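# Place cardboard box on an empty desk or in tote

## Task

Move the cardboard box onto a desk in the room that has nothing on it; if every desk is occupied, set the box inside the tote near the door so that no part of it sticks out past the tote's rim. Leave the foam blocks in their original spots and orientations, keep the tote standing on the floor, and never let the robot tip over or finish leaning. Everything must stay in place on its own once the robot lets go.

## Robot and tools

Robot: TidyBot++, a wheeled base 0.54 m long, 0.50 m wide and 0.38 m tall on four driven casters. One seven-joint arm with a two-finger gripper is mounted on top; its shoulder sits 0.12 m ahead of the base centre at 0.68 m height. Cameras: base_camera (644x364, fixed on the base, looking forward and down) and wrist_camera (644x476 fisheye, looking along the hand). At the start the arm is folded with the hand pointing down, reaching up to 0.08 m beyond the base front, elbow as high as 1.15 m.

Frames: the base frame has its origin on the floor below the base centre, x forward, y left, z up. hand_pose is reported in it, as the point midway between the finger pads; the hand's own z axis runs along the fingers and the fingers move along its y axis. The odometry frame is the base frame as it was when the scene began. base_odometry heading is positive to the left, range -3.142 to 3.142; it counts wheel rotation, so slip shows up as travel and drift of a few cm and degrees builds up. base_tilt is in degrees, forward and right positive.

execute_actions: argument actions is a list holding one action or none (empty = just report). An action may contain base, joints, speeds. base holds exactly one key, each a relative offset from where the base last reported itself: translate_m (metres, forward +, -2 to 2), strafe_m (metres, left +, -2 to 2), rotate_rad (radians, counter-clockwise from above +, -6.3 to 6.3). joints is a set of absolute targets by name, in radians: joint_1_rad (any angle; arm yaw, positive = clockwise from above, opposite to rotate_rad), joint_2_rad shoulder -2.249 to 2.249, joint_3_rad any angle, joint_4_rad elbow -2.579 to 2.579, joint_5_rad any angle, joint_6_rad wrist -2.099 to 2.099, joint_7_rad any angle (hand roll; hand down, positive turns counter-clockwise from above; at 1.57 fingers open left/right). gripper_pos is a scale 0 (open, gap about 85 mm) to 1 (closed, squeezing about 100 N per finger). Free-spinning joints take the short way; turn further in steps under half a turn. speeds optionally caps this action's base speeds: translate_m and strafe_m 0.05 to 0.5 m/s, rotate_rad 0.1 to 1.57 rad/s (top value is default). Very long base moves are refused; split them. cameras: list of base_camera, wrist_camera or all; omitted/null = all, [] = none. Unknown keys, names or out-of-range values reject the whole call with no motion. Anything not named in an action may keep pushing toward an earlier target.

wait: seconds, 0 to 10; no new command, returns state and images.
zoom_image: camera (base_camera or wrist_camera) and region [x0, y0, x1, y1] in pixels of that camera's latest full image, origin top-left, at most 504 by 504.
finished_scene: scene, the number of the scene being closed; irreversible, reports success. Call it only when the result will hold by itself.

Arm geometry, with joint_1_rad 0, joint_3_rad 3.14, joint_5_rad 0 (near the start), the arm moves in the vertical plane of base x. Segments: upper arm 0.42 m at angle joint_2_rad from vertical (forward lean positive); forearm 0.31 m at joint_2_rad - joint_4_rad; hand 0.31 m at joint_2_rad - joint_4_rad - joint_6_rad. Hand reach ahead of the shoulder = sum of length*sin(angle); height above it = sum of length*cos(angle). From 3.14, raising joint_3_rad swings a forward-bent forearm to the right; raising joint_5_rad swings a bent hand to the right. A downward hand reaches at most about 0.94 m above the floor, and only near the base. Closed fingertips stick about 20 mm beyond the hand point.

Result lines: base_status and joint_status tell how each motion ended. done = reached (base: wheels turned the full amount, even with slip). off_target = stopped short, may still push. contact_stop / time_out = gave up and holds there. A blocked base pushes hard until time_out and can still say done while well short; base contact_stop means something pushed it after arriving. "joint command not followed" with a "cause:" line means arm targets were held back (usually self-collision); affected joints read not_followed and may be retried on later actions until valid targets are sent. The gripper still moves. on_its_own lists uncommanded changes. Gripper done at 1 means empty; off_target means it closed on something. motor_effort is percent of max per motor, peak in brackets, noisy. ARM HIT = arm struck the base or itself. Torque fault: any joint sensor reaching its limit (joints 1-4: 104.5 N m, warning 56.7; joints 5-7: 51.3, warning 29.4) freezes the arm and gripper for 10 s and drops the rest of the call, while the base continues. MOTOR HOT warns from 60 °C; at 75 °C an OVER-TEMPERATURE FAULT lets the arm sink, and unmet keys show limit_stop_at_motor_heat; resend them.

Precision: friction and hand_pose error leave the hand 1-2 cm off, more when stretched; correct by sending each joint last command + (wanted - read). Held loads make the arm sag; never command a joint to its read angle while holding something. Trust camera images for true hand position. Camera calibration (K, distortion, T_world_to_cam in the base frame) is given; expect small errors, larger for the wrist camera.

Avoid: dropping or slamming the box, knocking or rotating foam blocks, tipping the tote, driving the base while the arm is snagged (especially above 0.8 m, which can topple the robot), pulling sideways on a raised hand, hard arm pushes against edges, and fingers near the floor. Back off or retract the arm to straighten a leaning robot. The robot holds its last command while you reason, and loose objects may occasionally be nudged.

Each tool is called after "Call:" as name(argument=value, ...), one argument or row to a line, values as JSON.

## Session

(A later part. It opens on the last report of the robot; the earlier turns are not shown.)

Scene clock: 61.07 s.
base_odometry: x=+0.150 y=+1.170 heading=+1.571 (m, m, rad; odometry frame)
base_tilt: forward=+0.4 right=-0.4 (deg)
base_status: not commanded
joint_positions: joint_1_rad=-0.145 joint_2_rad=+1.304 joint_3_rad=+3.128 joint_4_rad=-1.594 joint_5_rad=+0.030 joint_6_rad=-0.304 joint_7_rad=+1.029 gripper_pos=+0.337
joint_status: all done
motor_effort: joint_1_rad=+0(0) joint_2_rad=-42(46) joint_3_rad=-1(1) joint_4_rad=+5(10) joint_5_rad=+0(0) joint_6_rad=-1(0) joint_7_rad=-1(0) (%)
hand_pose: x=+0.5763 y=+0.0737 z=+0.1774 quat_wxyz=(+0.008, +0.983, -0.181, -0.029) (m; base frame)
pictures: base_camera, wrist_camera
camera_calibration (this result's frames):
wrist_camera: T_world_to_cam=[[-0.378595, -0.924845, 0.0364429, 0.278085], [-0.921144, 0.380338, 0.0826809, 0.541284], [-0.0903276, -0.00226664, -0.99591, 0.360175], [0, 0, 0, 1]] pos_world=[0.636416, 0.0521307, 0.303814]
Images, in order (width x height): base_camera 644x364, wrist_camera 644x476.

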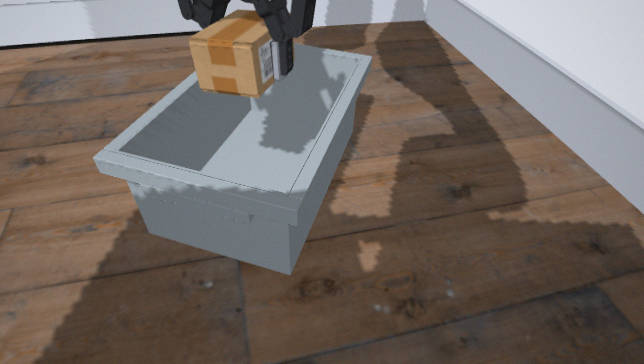

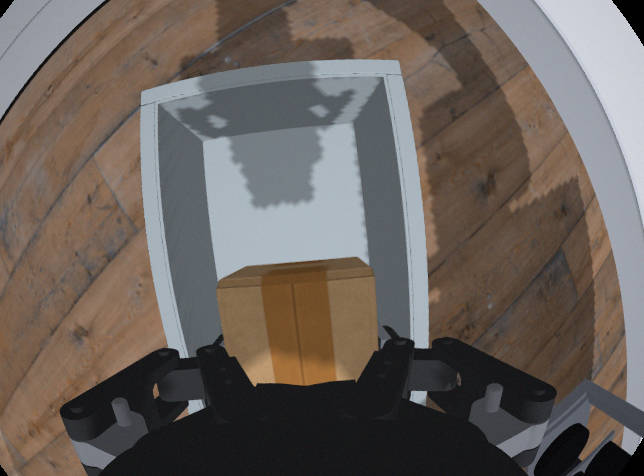

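Call:
execute_actions(
  actions=[
    {"joints":{"joint_2_rad":1.46,"joint_4_rad":-1.45,"joint_6_rad":-0.23}},
  ],
  cameras=["base_camera"],
)

Call:
execute_actions(
  actions=[
    {"base":{"strafe_m":-0.25},"speeds":{"strafe_m":0.08}},
  ],
)

Scene clock: 62.53 s.
base_odometry: x=+0.150 y=+1.170 heading=+1.571 (m, m, rad; odometry frame)
base_tilt: forward=+0.4 right=-0.4 (deg)
base_status: not commanded
joint_positions: joint_1_rad=-0.145 joint_2_rad=+1.461 joint_3_rad=+3.128 joint_4_rad=-1.471 joint_5_rad=+0.030 joint_6_rad=-0.263 joint_7_rad=+1.029 gripper_pos=+0.337
joint_status: all done
motor_effort: joint_1_rad=+0(1) joint_2_rad=-43(47) joint_3_rad=-1(1) joint_4_rad=+4(8) joint_5_rad=+0(1) joint_6_rad=-1(1) joint_7_rad=+0(0) (%)
hand_pose: x=+0.5803 y=+0.0748 z=+0.1098 quat_wxyz=(+0.006, +0.983, -0.182, -0.026) (m; base frame)
pictures: base_camera
Images, in order (width x height): base_camera 644x364.

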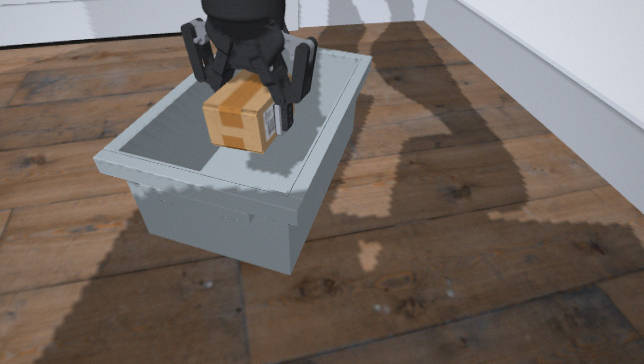

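Scene clock: 66.17 s.
base_odometry: x=+0.401 y=+1.170 heading=+1.571 (m, m, rad; odometry frame)
base_tilt: forward=+0.3 right=-0.4 (deg)
base_status: done
joint_positions: joint_1_rad=-0.141 joint_2_rad=+1.461 joint_3_rad=+3.126 joint_4_rad=-1.471 joint_5_rad=+0.030 joint_6_rad=-0.262 joint_7_rad=+1.029 gripper_pos=+0.337
joint_status: not commanded
motor_effort: joint_1_rad=+0(5) joint_2_rad=-43(43) joint_3_rad=-1(2) joint_4_rad=+5(5) joint_5_rad=+0(0) joint_6_rad=-1(1) joint_7_rad=+0(0) (%)
hand_pose: x=+0.5806 y=+0.0746 z=+0.1099 quat_wxyz=(+0.005, +0.983, -0.183, -0.026) (m; base frame)
pictures: base_camera, wrist_camera
camera_calibration (this result's frames):
wrist_camera: T_world_to_cam=[[-0.383959, -0.92289, 0.0291413, 0.286674], [-0.919559, 0.385049, 0.0784072, 0.549628], [-0.083582, 0.00330799, -0.996495, 0.28908], [0, 0, 0, 1]] pos_world=[0.639648, 0.0519785, 0.236618]
Images, in order (width x height): base_camera 644x364, wrist_camera 644x476.

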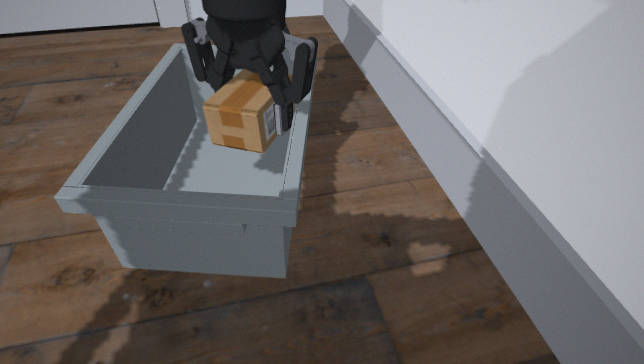

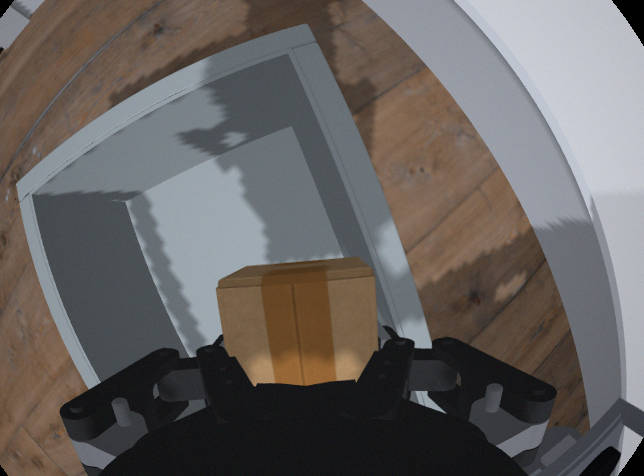

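Call:
execute_actions(
  actions=[
    {"base":{"strafe_m":0.04}},
  ],
  cameras=[],
)

Call:
execute_actions(
  actions=[
    {"joints":{"joint_2_rad":1.03,"joint_4_rad":-1.65,"joint_6_rad":-0.4}},
  ],
  cameras=[],
)

Call:
execute_actions(
  actions=[
    {"base":{"strafe_m":0.45},"joints":{"joint_1_rad":0,"joint_2_rad":-0.3,"joint_4_rad":-2.0,"joint_6_rad":-0.1,"joint_7_rad":1.57}},
  ],
  cameras=[],
)

Call:
execute_actions(
  actions=[
    {"base":{"rotate_rad":1.57}},
  ],
)

Scene clock: 67.27 s.
base_odometry: x=+0.360 y=+1.170 heading=+1.572 (m, m, rad; odometry frame)
base_tilt: forward=+0.5 right=-0.3 (deg)
base_status: done
joint_positions: joint_1_rad=-0.139 joint_2_rad=+1.461 joint_3_rad=+3.121 joint_4_rad=-1.471 joint_5_rad=+0.030 joint_6_rad=-0.262 joint_7_rad=+1.029 gripper_pos=+0.337
joint_status: not commanded
motor_effort: joint_1_rad=+0(5) joint_2_rad=-43(45) joint_3_rad=-1(3) joint_4_rad=+5(5) joint_5_rad=+1(1) joint_6_rad=-1(1) joint_7_rad=+0(0) (%)
hand_pose: x=+0.5804 y=+0.0764 z=+0.1100 quat_wxyz=(+0.002, +0.982, -0.184, -0.027) (m; base frame)
pictures: none
No camera images: the call's "cameras" was empty. Leave "cameras" out to get every camera's image.

Scene clock: 68.97 s.
base_odometry: x=+0.360 y=+1.170 heading=+1.572 (m, m, rad; odometry frame)
base_tilt: forward=+0.3 right=-0.3 (deg)
base_status: not commanded
joint_positions: joint_1_rad=-0.139 joint_2_rad=+1.042 joint_3_rad=+3.121 joint_4_rad=-1.630 joint_5_rad=+0.030 joint_6_rad=-0.367 joint_7_rad=+1.029 gripper_pos=+0.337
joint_status: all done
motor_effort: joint_1_rad=+0(1) joint_2_rad=-43(47) joint_3_rad=-1(1) joint_4_rad=+10(10) joint_5_rad=+0(0) joint_6_rad=+1(0) joint_7_rad=+0(0) (%)
hand_pose: x=+0.6498 y=+0.0847 z=+0.3045 quat_wxyz=(-0.020, +0.982, -0.182, +0.048) (m; base frame)
pictures: none
No camera images: the call's "cameras" was empty. Leave "cameras" out to get every camera's image.

Scene clock: 71.57 s.
base_odometry: x=-0.090 y=+1.170 heading=+1.571 (m, m, rad; odometry frame)
base_tilt: forward=+0.4 right=-0.4 (deg)
base_status: done
joint_positions: joint_1_rad=-0.026 joint_2_rad=-0.285 joint_3_rad=+3.119 joint_4_rad=-1.982 joint_5_rad=+0.030 joint_6_rad=-0.139 joint_7_rad=+1.539 gripper_pos=+0.337
joint_status: all done
motor_effort: joint_1_rad=+0(5) joint_2_rad=-12(46) joint_3_rad=+0(3) joint_4_rad=+26(25) joint_5_rad=+1(1) joint_6_rad=+9(9) joint_7_rad=+0(0) (%)
hand_pose: x=+0.6121 y=+0.0254 z=+0.9643 quat_wxyz=(-0.011, +0.794, +0.019, +0.607) (m; base frame)
pictures: none
No camera images: the call's "cameras" was empty. Leave "cameras" out to get every camera's image.

Scene clock: 73.87 s.
base_odometry: x=-0.090 y=+1.170 heading=+3.141 (m, m, rad; odometry frame)
base_tilt: forward=+0.3 right=-0.3 (deg)
base_status: done
joint_positions: joint_1_rad=-0.019 joint_2_rad=-0.285 joint_3_rad=+3.117 joint_4_rad=-1.982 joint_5_rad=+0.030 joint_6_rad=-0.139 joint_7_rad=+1.539 gripper_pos=+0.337
joint_status: not commanded
motor_effort: joint_1_rad=+0(2) joint_2_rad=-12(14) joint_3_rad=+1(3) joint_4_rad=+26(26) joint_5_rad=+0(1) joint_6_rad=+9(9) joint_7_rad=+0(0) (%)
hand_pose: x=+0.6122 y=+0.0231 z=+0.9641 quat_wxyz=(-0.009, +0.794, +0.017, +0.607) (m; base frame)
pictures: base_camera, wrist_camera
camera_calibration (this result's frames):
wrist_camera: T_world_to_cam=[[0.0222617, -0.999602, -0.0173185, 0.0242645], [-0.291267, 0.0100866, -0.956589, 1.15345], [0.956383, 0.0263396, -0.290927, -0.174295], [0, 0, 0, 1]] pos_world=[0.502115, 0.0172113, 1.05309]
Images, in order (width x height): base_camera 644x364, wrist_camera 644x476.

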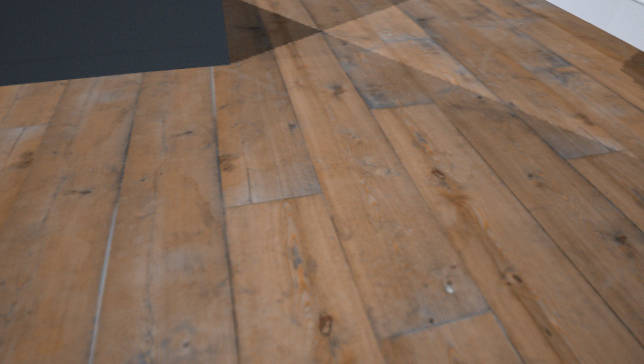

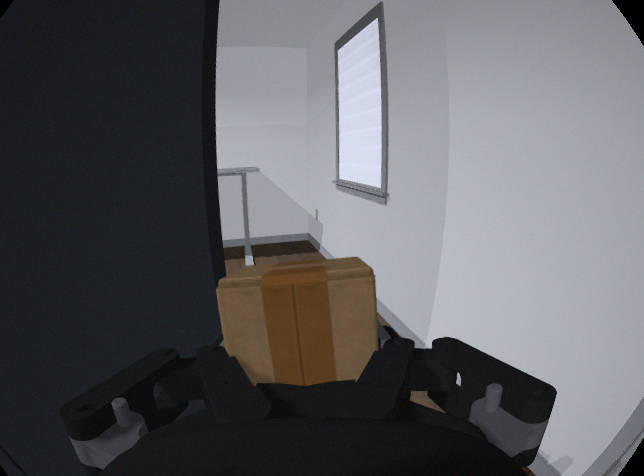

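Call:
execute_actions(
  actions=[
    {"base":{"strafe_m":-0.3}},
  ],
  cameras=[],
)

Call:
execute_actions(
  actions=[
    {"base":{"translate_m":1.7},"joints":{"joint_1_rad":-0.5,"joint_2_rad":0.0,"joint_4_rad":-0.3,"joint_6_rad":-1.6}},
  ],
)

Scene clock: 75.93 s.
base_odometry: x=-0.090 y=+1.470 heading=+3.142 (m, m, rad; odometry frame)
base_tilt: forward=+0.3 right=-0.3 (deg)
base_status: done
joint_positions: joint_1_rad=-0.018 joint_2_rad=-0.285 joint_3_rad=+3.123 joint_4_rad=-1.982 joint_5_rad=+0.030 joint_6_rad=-0.139 joint_7_rad=+1.539 gripper_pos=+0.337
joint_status: not commanded
motor_effort: joint_1_rad=+0(1) joint_2_rad=-12(13) joint_3_rad=+0(3) joint_4_rad=+26(26) joint_5_rad=+0(1) joint_6_rad=+9(9) joint_7_rad=+0(1) (%)
hand_pose: x=+0.6124 y=+0.0195 z=+0.9641 quat_wxyz=(-0.008, +0.794, +0.014, +0.607) (m; base frame)
pictures: none
No camera images: the call's "cameras" was empty. Leave "cameras" out to get every camera's image.

Scene clock: 83.93 s.
base_odometry: x=-1.787 y=+1.471 heading=-3.139 (m, m, rad; odometry frame)
base_tilt: forward=+0.3 right=-0.4 (deg)
base_status: translate_m time_out (by the wheels' count: +1.697 of +1.700)
joint_positions: joint_1_rad=-0.478 joint_2_rad=+0.008 joint_3_rad=+3.125 joint_4_rad=-0.324 joint_5_rad=+0.026 joint_6_rad=-1.574 joint_7_rad=+1.539 gripper_pos=+0.337
joint_status: all done
motor_effort: joint_1_rad=+0(6) joint_2_rad=-13(19) joint_3_rad=+0(5) joint_4_rad=+14(27) joint_5_rad=+1(4) joint_6_rad=+9(10) joint_7_rad=+0(0) (%)
hand_pose: x=+0.4740 y=+0.1837 z=+1.2974 quat_wxyz=(-0.141, +0.795, +0.180, +0.562) (m; base frame)
pictures: base_camera, wrist_camera
camera_calibration (this result's frames):
wrist_camera: T_world_to_cam=[[0.427571, -0.902944, -0.0432923, 0.0175369], [-0.340182, -0.116347, -0.933134, 1.44638], [0.837532, 0.413709, -0.356912, 0.121426], [0, 0, 0, 1]] pos_world=[0.382835, 0.133881, 1.39376]
Images, in order (width x height): base_camera 644x364, wrist_camera 644x476.

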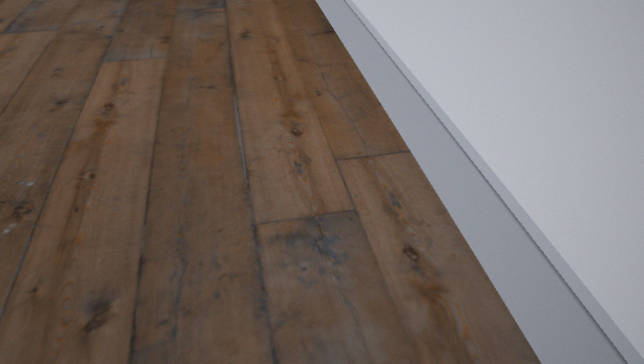

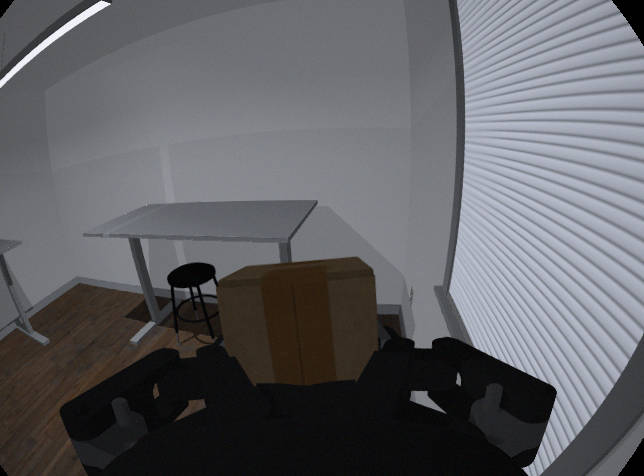

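Call:
execute_actions(
  actions=[
    {"base":{"strafe_m":0.9}},
  ],
  cameras=[],
)

Call:
execute_actions(
  actions=[
    {"base":{"translate_m":0.6},"joints":{"joint_1_rad":0,"joint_6_rad":-1.8}},
  ],
)

Scene clock: 87.47 s.
base_odometry: x=-1.785 y=+0.571 heading=-3.139 (m, m, rad; odometry frame)
base_tilt: forward=+0.3 right=-0.4 (deg)
base_status: done
joint_positions: joint_1_rad=-0.479 joint_2_rad=+0.008 joint_3_rad=+3.125 joint_4_rad=-0.323 joint_5_rad=+0.026 joint_6_rad=-1.574 joint_7_rad=+1.539 gripper_pos=+0.337
joint_status: not commanded
motor_effort: joint_1_rad=+0(2) joint_2_rad=-11(15) joint_3_rad=+0(2) joint_4_rad=+13(14) joint_5_rad=+1(0) joint_6_rad=+9(9) joint_7_rad=+0(0) (%)
hand_pose: x=+0.4736 y=+0.1839 z=+1.2977 quat_wxyz=(-0.141, +0.795, +0.180, +0.562) (m; base frame)
pictures: none
No camera images: the call's "cameras" was empty. Leave "cameras" out to get every camera's image.

Scene clock: 90.03 s.
base_odometry: x=-2.385 y=+0.569 heading=-3.139 (m, m, rad; odometry frame)
base_tilt: forward=+0.4 right=-0.4 (deg)
base_status: done
joint_positions: joint_1_rad=-0.024 joint_2_rad=+0.006 joint_3_rad=+3.125 joint_4_rad=-0.322 joint_5_rad=+0.026 joint_6_rad=-1.770 joint_7_rad=+1.539 gripper_pos=+0.337
joint_status: all done
motor_effort: joint_1_rad=+0(1) joint_2_rad=-11(16) joint_3_rad=+0(1) joint_4_rad=+13(15) joint_5_rad=+1(0) joint_6_rad=+8(9) joint_7_rad=+0(0) (%)
hand_pose: x=+0.4914 y=+0.0084 z=+1.2435 quat_wxyz=(-0.008, +0.867, -0.005, +0.498) (m; base frame)
pictures: base_camera, wrist_camera
camera_calibration (this result's frames):
wrist_camera: T_world_to_cam=[[-0.0213774, -0.999083, -0.037091, 0.0631834], [-0.528544, 0.0427849, -0.847827, 1.36676], [0.848637, 0.00147992, -0.528974, 0.372048], [0, 0, 0, 1]] pos_world=[0.408009, 0.00409829, 1.35792]
Images, in order (width x height): base_camera 644x364, wrist_camera 644x476.

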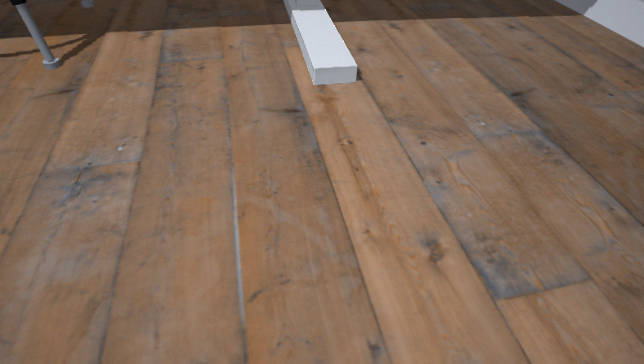

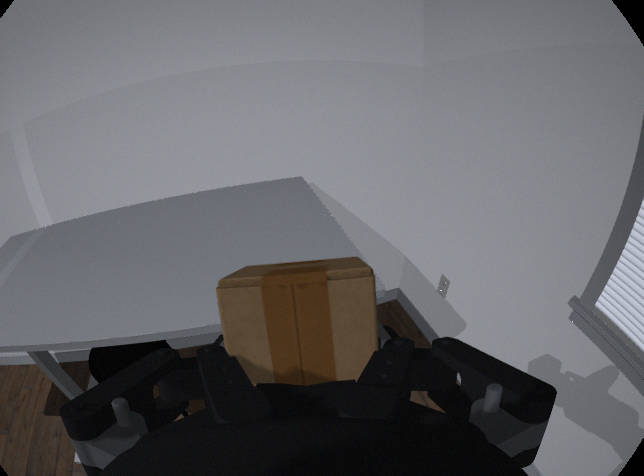

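Call:
execute_actions(
  actions=[
    {"base":{"translate_m":0.25},"joints":{"joint_1_rad":-0.15,"joint_2_rad":0.22,"joint_4_rad":-0.8,"joint_6_rad":-1.85}},
  ],
)

Scene clock: 92.70 s.
base_odometry: x=-2.635 y=+0.568 heading=-3.138 (m, m, rad; odometry frame)
base_tilt: forward=+0.4 right=-0.3 (deg)
base_status: done
joint_positions: joint_1_rad=-0.124 joint_2_rad=+0.208 joint_3_rad=+3.126 joint_4_rad=-0.784 joint_5_rad=+0.026 joint_6_rad=-1.825 joint_7_rad=+1.540 gripper_pos=+0.342
joint_status: all done
motor_effort: joint_1_rad=+0(6) joint_2_rad=-22(34) joint_3_rad=+0(5) joint_4_rad=+16(22) joint_5_rad=+1(5) joint_6_rad=+2(8) joint_7_rad=-1(1) (%)
hand_pose: x=+0.5648 y=+0.0552 z=+0.9705 quat_wxyz=(-0.004, +0.986, +0.048, +0.162) (m; base frame)
pictures: base_camera, wrist_camera
camera_calibration (this result's frames):
wrist_camera: T_world_to_cam=[[0.0688215, -0.997588, 0.00906029, 0.00552737], [-0.954231, -0.0684745, -0.291127, 0.878324], [0.291045, 0.0113902, -0.956642, 0.894729], [0, 0, 0, 1]] pos_world=[0.577337, 0.0554657, 1.11159]
Images, in order (width x height): base_camera 644x364, wrist_camera 644x476.

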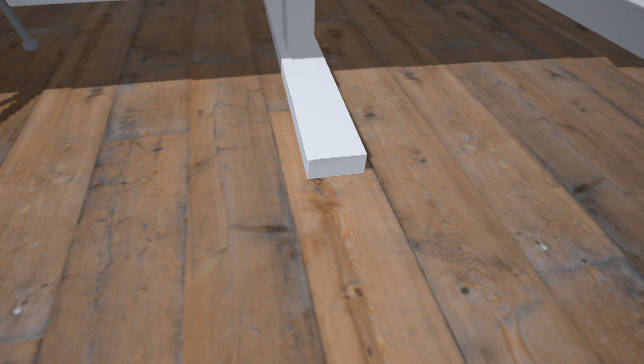

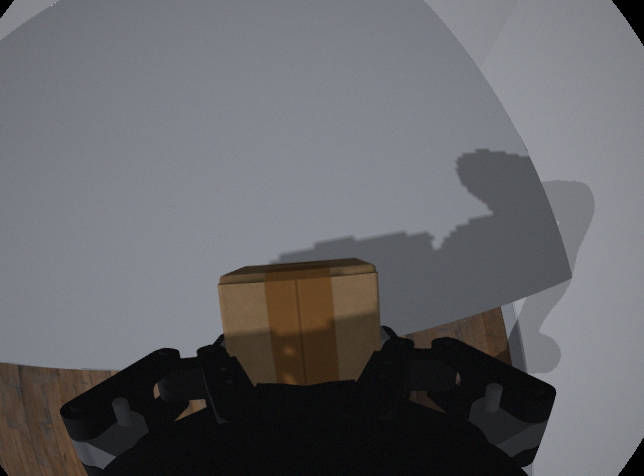

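Call:
execute_actions(
  actions=[
    {"base":{"translate_m":0.2},"speeds":{"translate_m":0.1}},
  ],
)

Call:
execute_actions(
  actions=[
    {"joints":{"joint_2_rad":0.24,"joint_4_rad":-0.9,"joint_6_rad":-1.85}},
  ],
)

Scene clock: 95.80 s.
base_odometry: x=-2.836 y=+0.567 heading=-3.138 (m, m, rad; odometry frame)
base_tilt: forward=+0.3 right=-0.4 (deg)
base_status: done
joint_positions: joint_1_rad=-0.125 joint_2_rad=+0.189 joint_3_rad=+3.126 joint_4_rad=-0.778 joint_5_rad=+0.026 joint_6_rad=-1.842 joint_7_rad=+1.540 gripper_pos=+0.342
joint_status: not commanded
motor_effort: joint_1_rad=+0(1) joint_2_rad=-14(23) joint_3_rad=+0(1) joint_4_rad=+12(18) joint_5_rad=+0(2) joint_6_rad=+3(7) joint_7_rad=+0(0) (%)
hand_pose: x=+0.5547 y=+0.0542 z=+0.9793 quat_wxyz=(-0.004, +0.985, +0.048, +0.166) (m; base frame)
pictures: base_camera, wrist_camera
camera_calibration (this result's frames):
wrist_camera: T_world_to_cam=[[0.0690452, -0.997577, 0.00857529, 0.00547928], [-0.951971, -0.0684541, -0.298437, 0.877128], [0.298301, 0.0124422, -0.954391, 0.899845], [0, 0, 0, 1]] pos_world=[0.566198, 0.054313, 1.12052]
Images, in order (width x height): base_camera 644x364, wrist_camera 644x476.

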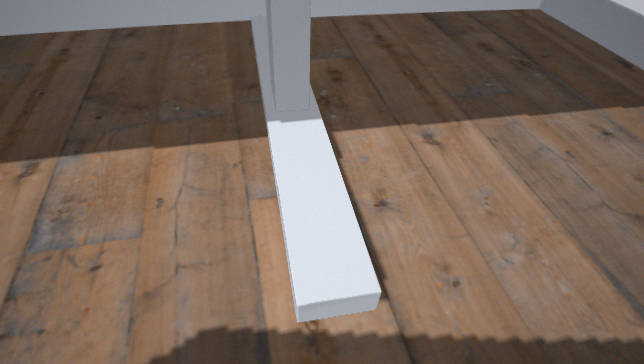

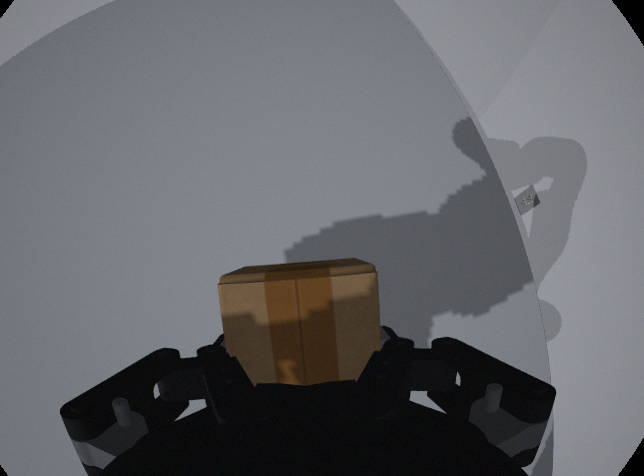

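Scene clock: 96.73 s.
base_odometry: x=-2.836 y=+0.567 heading=-3.138 (m, m, rad; odometry frame)
base_tilt: forward=+0.4 right=-0.4 (deg)
base_status: not commanded
joint_positions: joint_1_rad=-0.125 joint_2_rad=+0.179 joint_3_rad=+3.126 joint_4_rad=-0.794 joint_5_rad=+0.026 joint_6_rad=-1.833 joint_7_rad=+1.540 gripper_pos=+0.342
joint_status: joint_2_rad off_target (ended at +0.179, target +0.240); joint_4_rad off_target (ended at -0.794, target -0.900); the others done
motor_effort: joint_1_rad=+0(0) joint_2_rad=-8(18) joint_3_rad=+0(0) joint_4_rad=+3(13) joint_5_rad=+1(2) joint_6_rad=-5(5) joint_7_rad=+0(1) (%)
hand_pose: x=+0.5528 y=+0.0539 z=+0.9790 quat_wxyz=(-0.004, +0.985, +0.048, +0.167) (m; base frame)
pictures: base_camera, wrist_camera
camera_calibration (this result's frames):
wrist_camera: T_world_to_cam=[[0.0692292, -0.997564, 0.00859076, 0.00526616], [-0.950792, -0.0685853, -0.302142, 0.878192], [0.301995, 0.012749, -0.953224, 0.896944], [0, 0, 0, 1]] pos_world=[0.563741, 0.0540492, 1.12028]
Images, in order (width x height): base_camera 644x364, wrist_camera 644x476.

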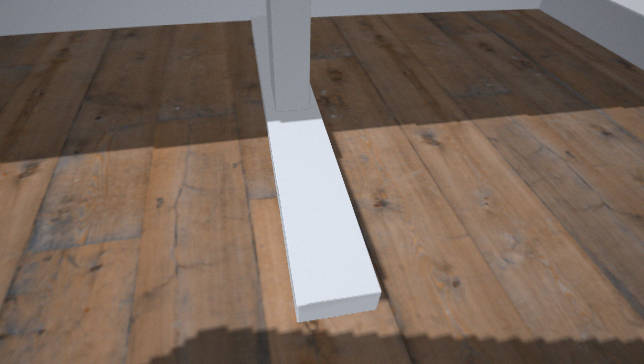

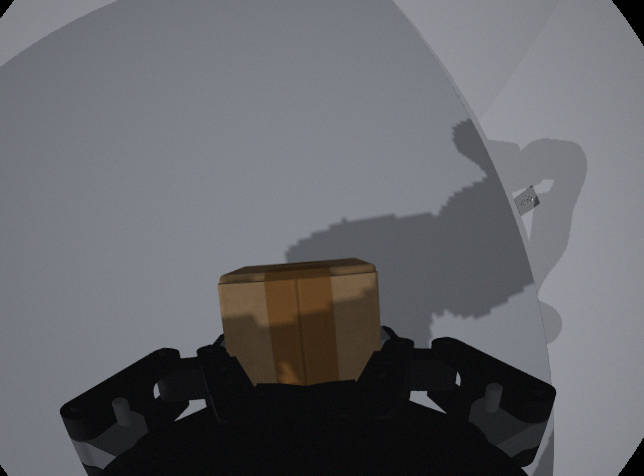

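It's resting on the desk, about 0.2 m in. Release.

Call:
execute_actions(
  actions=[
    {"joints":{"gripper_pos":0,"joint_2_rad":0.18,"joint_4_rad":-0.79,"joint_6_rad":-1.83}},
  ],
  cameras=[],
)

Call:
execute_actions(
  actions=[
    {"joints":{"joint_2_rad":0.0,"joint_4_rad":-0.6,"joint_6_rad":-1.9}},
  ],
  cameras=[],
)

Call:
execute_actions(
  actions=[
    {"base":{"translate_m":-0.4}},
  ],
)

Scene clock: 97.93 s.
base_odometry: x=-2.836 y=+0.567 heading=-3.138 (m, m, rad; odometry frame)
base_tilt: forward=+0.4 right=-0.3 (deg)
base_status: not commanded
joint_positions: joint_1_rad=-0.125 joint_2_rad=+0.181 joint_3_rad=+3.126 joint_4_rad=-0.793 joint_5_rad=+0.026 joint_6_rad=-1.833 joint_7_rad=+1.540 gripper_pos=+0.000
joint_status: all done
motor_effort: joint_1_rad=+0(0) joint_2_rad=-23(25) joint_3_rad=+0(0) joint_4_rad=+18(20) joint_5_rad=+0(1) joint_6_rad=+3(5) joint_7_rad=+1(1) (%)
hand_pose: x=+0.5536 y=+0.0540 z=+0.9785 quat_wxyz=(-0.004, +0.985, +0.048, +0.167) (m; base frame)
pictures: none
No camera images: the call's "cameras" was empty. Leave "cameras" out to get every camera's image.

Scene clock: 99.43 s.
base_odometry: x=-2.835 y=+0.567 heading=-3.138 (m, m, rad; odometry frame)
base_tilt: forward=+0.4 right=-0.4 (deg)
base_status: not commanded
joint_positions: joint_1_rad=-0.125 joint_2_rad=-0.008 joint_3_rad=+3.126 joint_4_rad=-0.610 joint_5_rad=+0.026 joint_6_rad=-1.868 joint_7_rad=+1.540 gripper_pos=+0.000
joint_status: all done
motor_effort: joint_1_rad=+0(1) joint_2_rad=-13(28) joint_3_rad=+0(0) joint_4_rad=+15(20) joint_5_rad=+0(0) joint_6_rad=+5(5) joint_7_rad=+0(0) (%)
hand_pose: x=+0.4844 y=+0.0454 z=+1.1181 quat_wxyz=(-0.018, +0.943, +0.044, +0.329) (m; base frame)
pictures: none
No camera images: the call's "cameras" was empty. Leave "cameras" out to get every camera's image.

Scene clock: 101.73 s.
base_odometry: x=-2.435 y=+0.569 heading=-3.138 (m, m, rad; odometry frame)
base_tilt: forward=+0.3 right=-0.4 (deg)
base_status: done
joint_positions: joint_1_rad=-0.126 joint_2_rad=-0.008 joint_3_rad=+3.126 joint_4_rad=-0.610 joint_5_rad=+0.026 joint_6_rad=-1.869 joint_7_rad=+1.540 gripper_pos=+0.000
joint_status: not commanded
motor_effort: joint_1_rad=+0(2) joint_2_rad=-13(17) joint_3_rad=+0(2) joint_4_rad=+15(16) joint_5_rad=+1(0) joint_6_rad=+5(6) joint_7_rad=+0(1) (%)
hand_pose: x=+0.4840 y=+0.0459 z=+1.1180 quat_wxyz=(-0.018, +0.943, +0.045, +0.329) (m; base frame)
pictures: base_camera, wrist_camera
camera_calibration (this result's frames):
wrist_camera: T_world_to_cam=[[0.0707436, -0.997407, -0.0132013, 0.0244471], [-0.799621, -0.0487933, -0.59852, 1.11151], [0.596324, 0.0528974, -0.800999, 0.735824], [0, 0, 0, 1]] pos_world=[0.448265, 0.0396947, 1.25498]
Images, in order (width x height): base_camera 644x364, wrist_camera 644x476.

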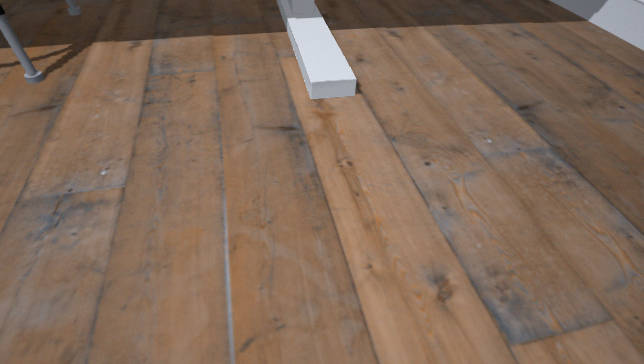

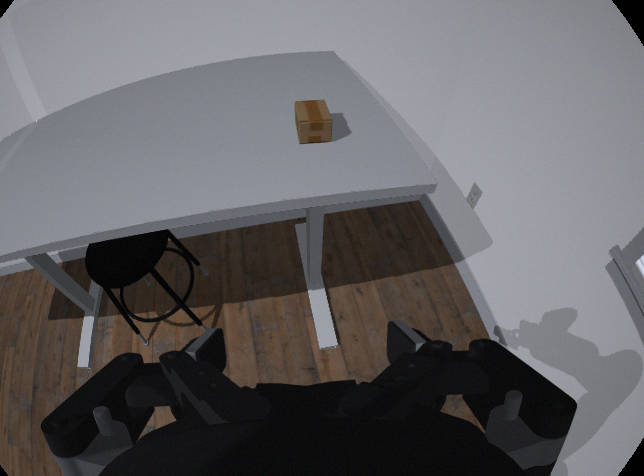

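Call:
finished_scene(
  scene=1,
)

The scene is finished: the task was done.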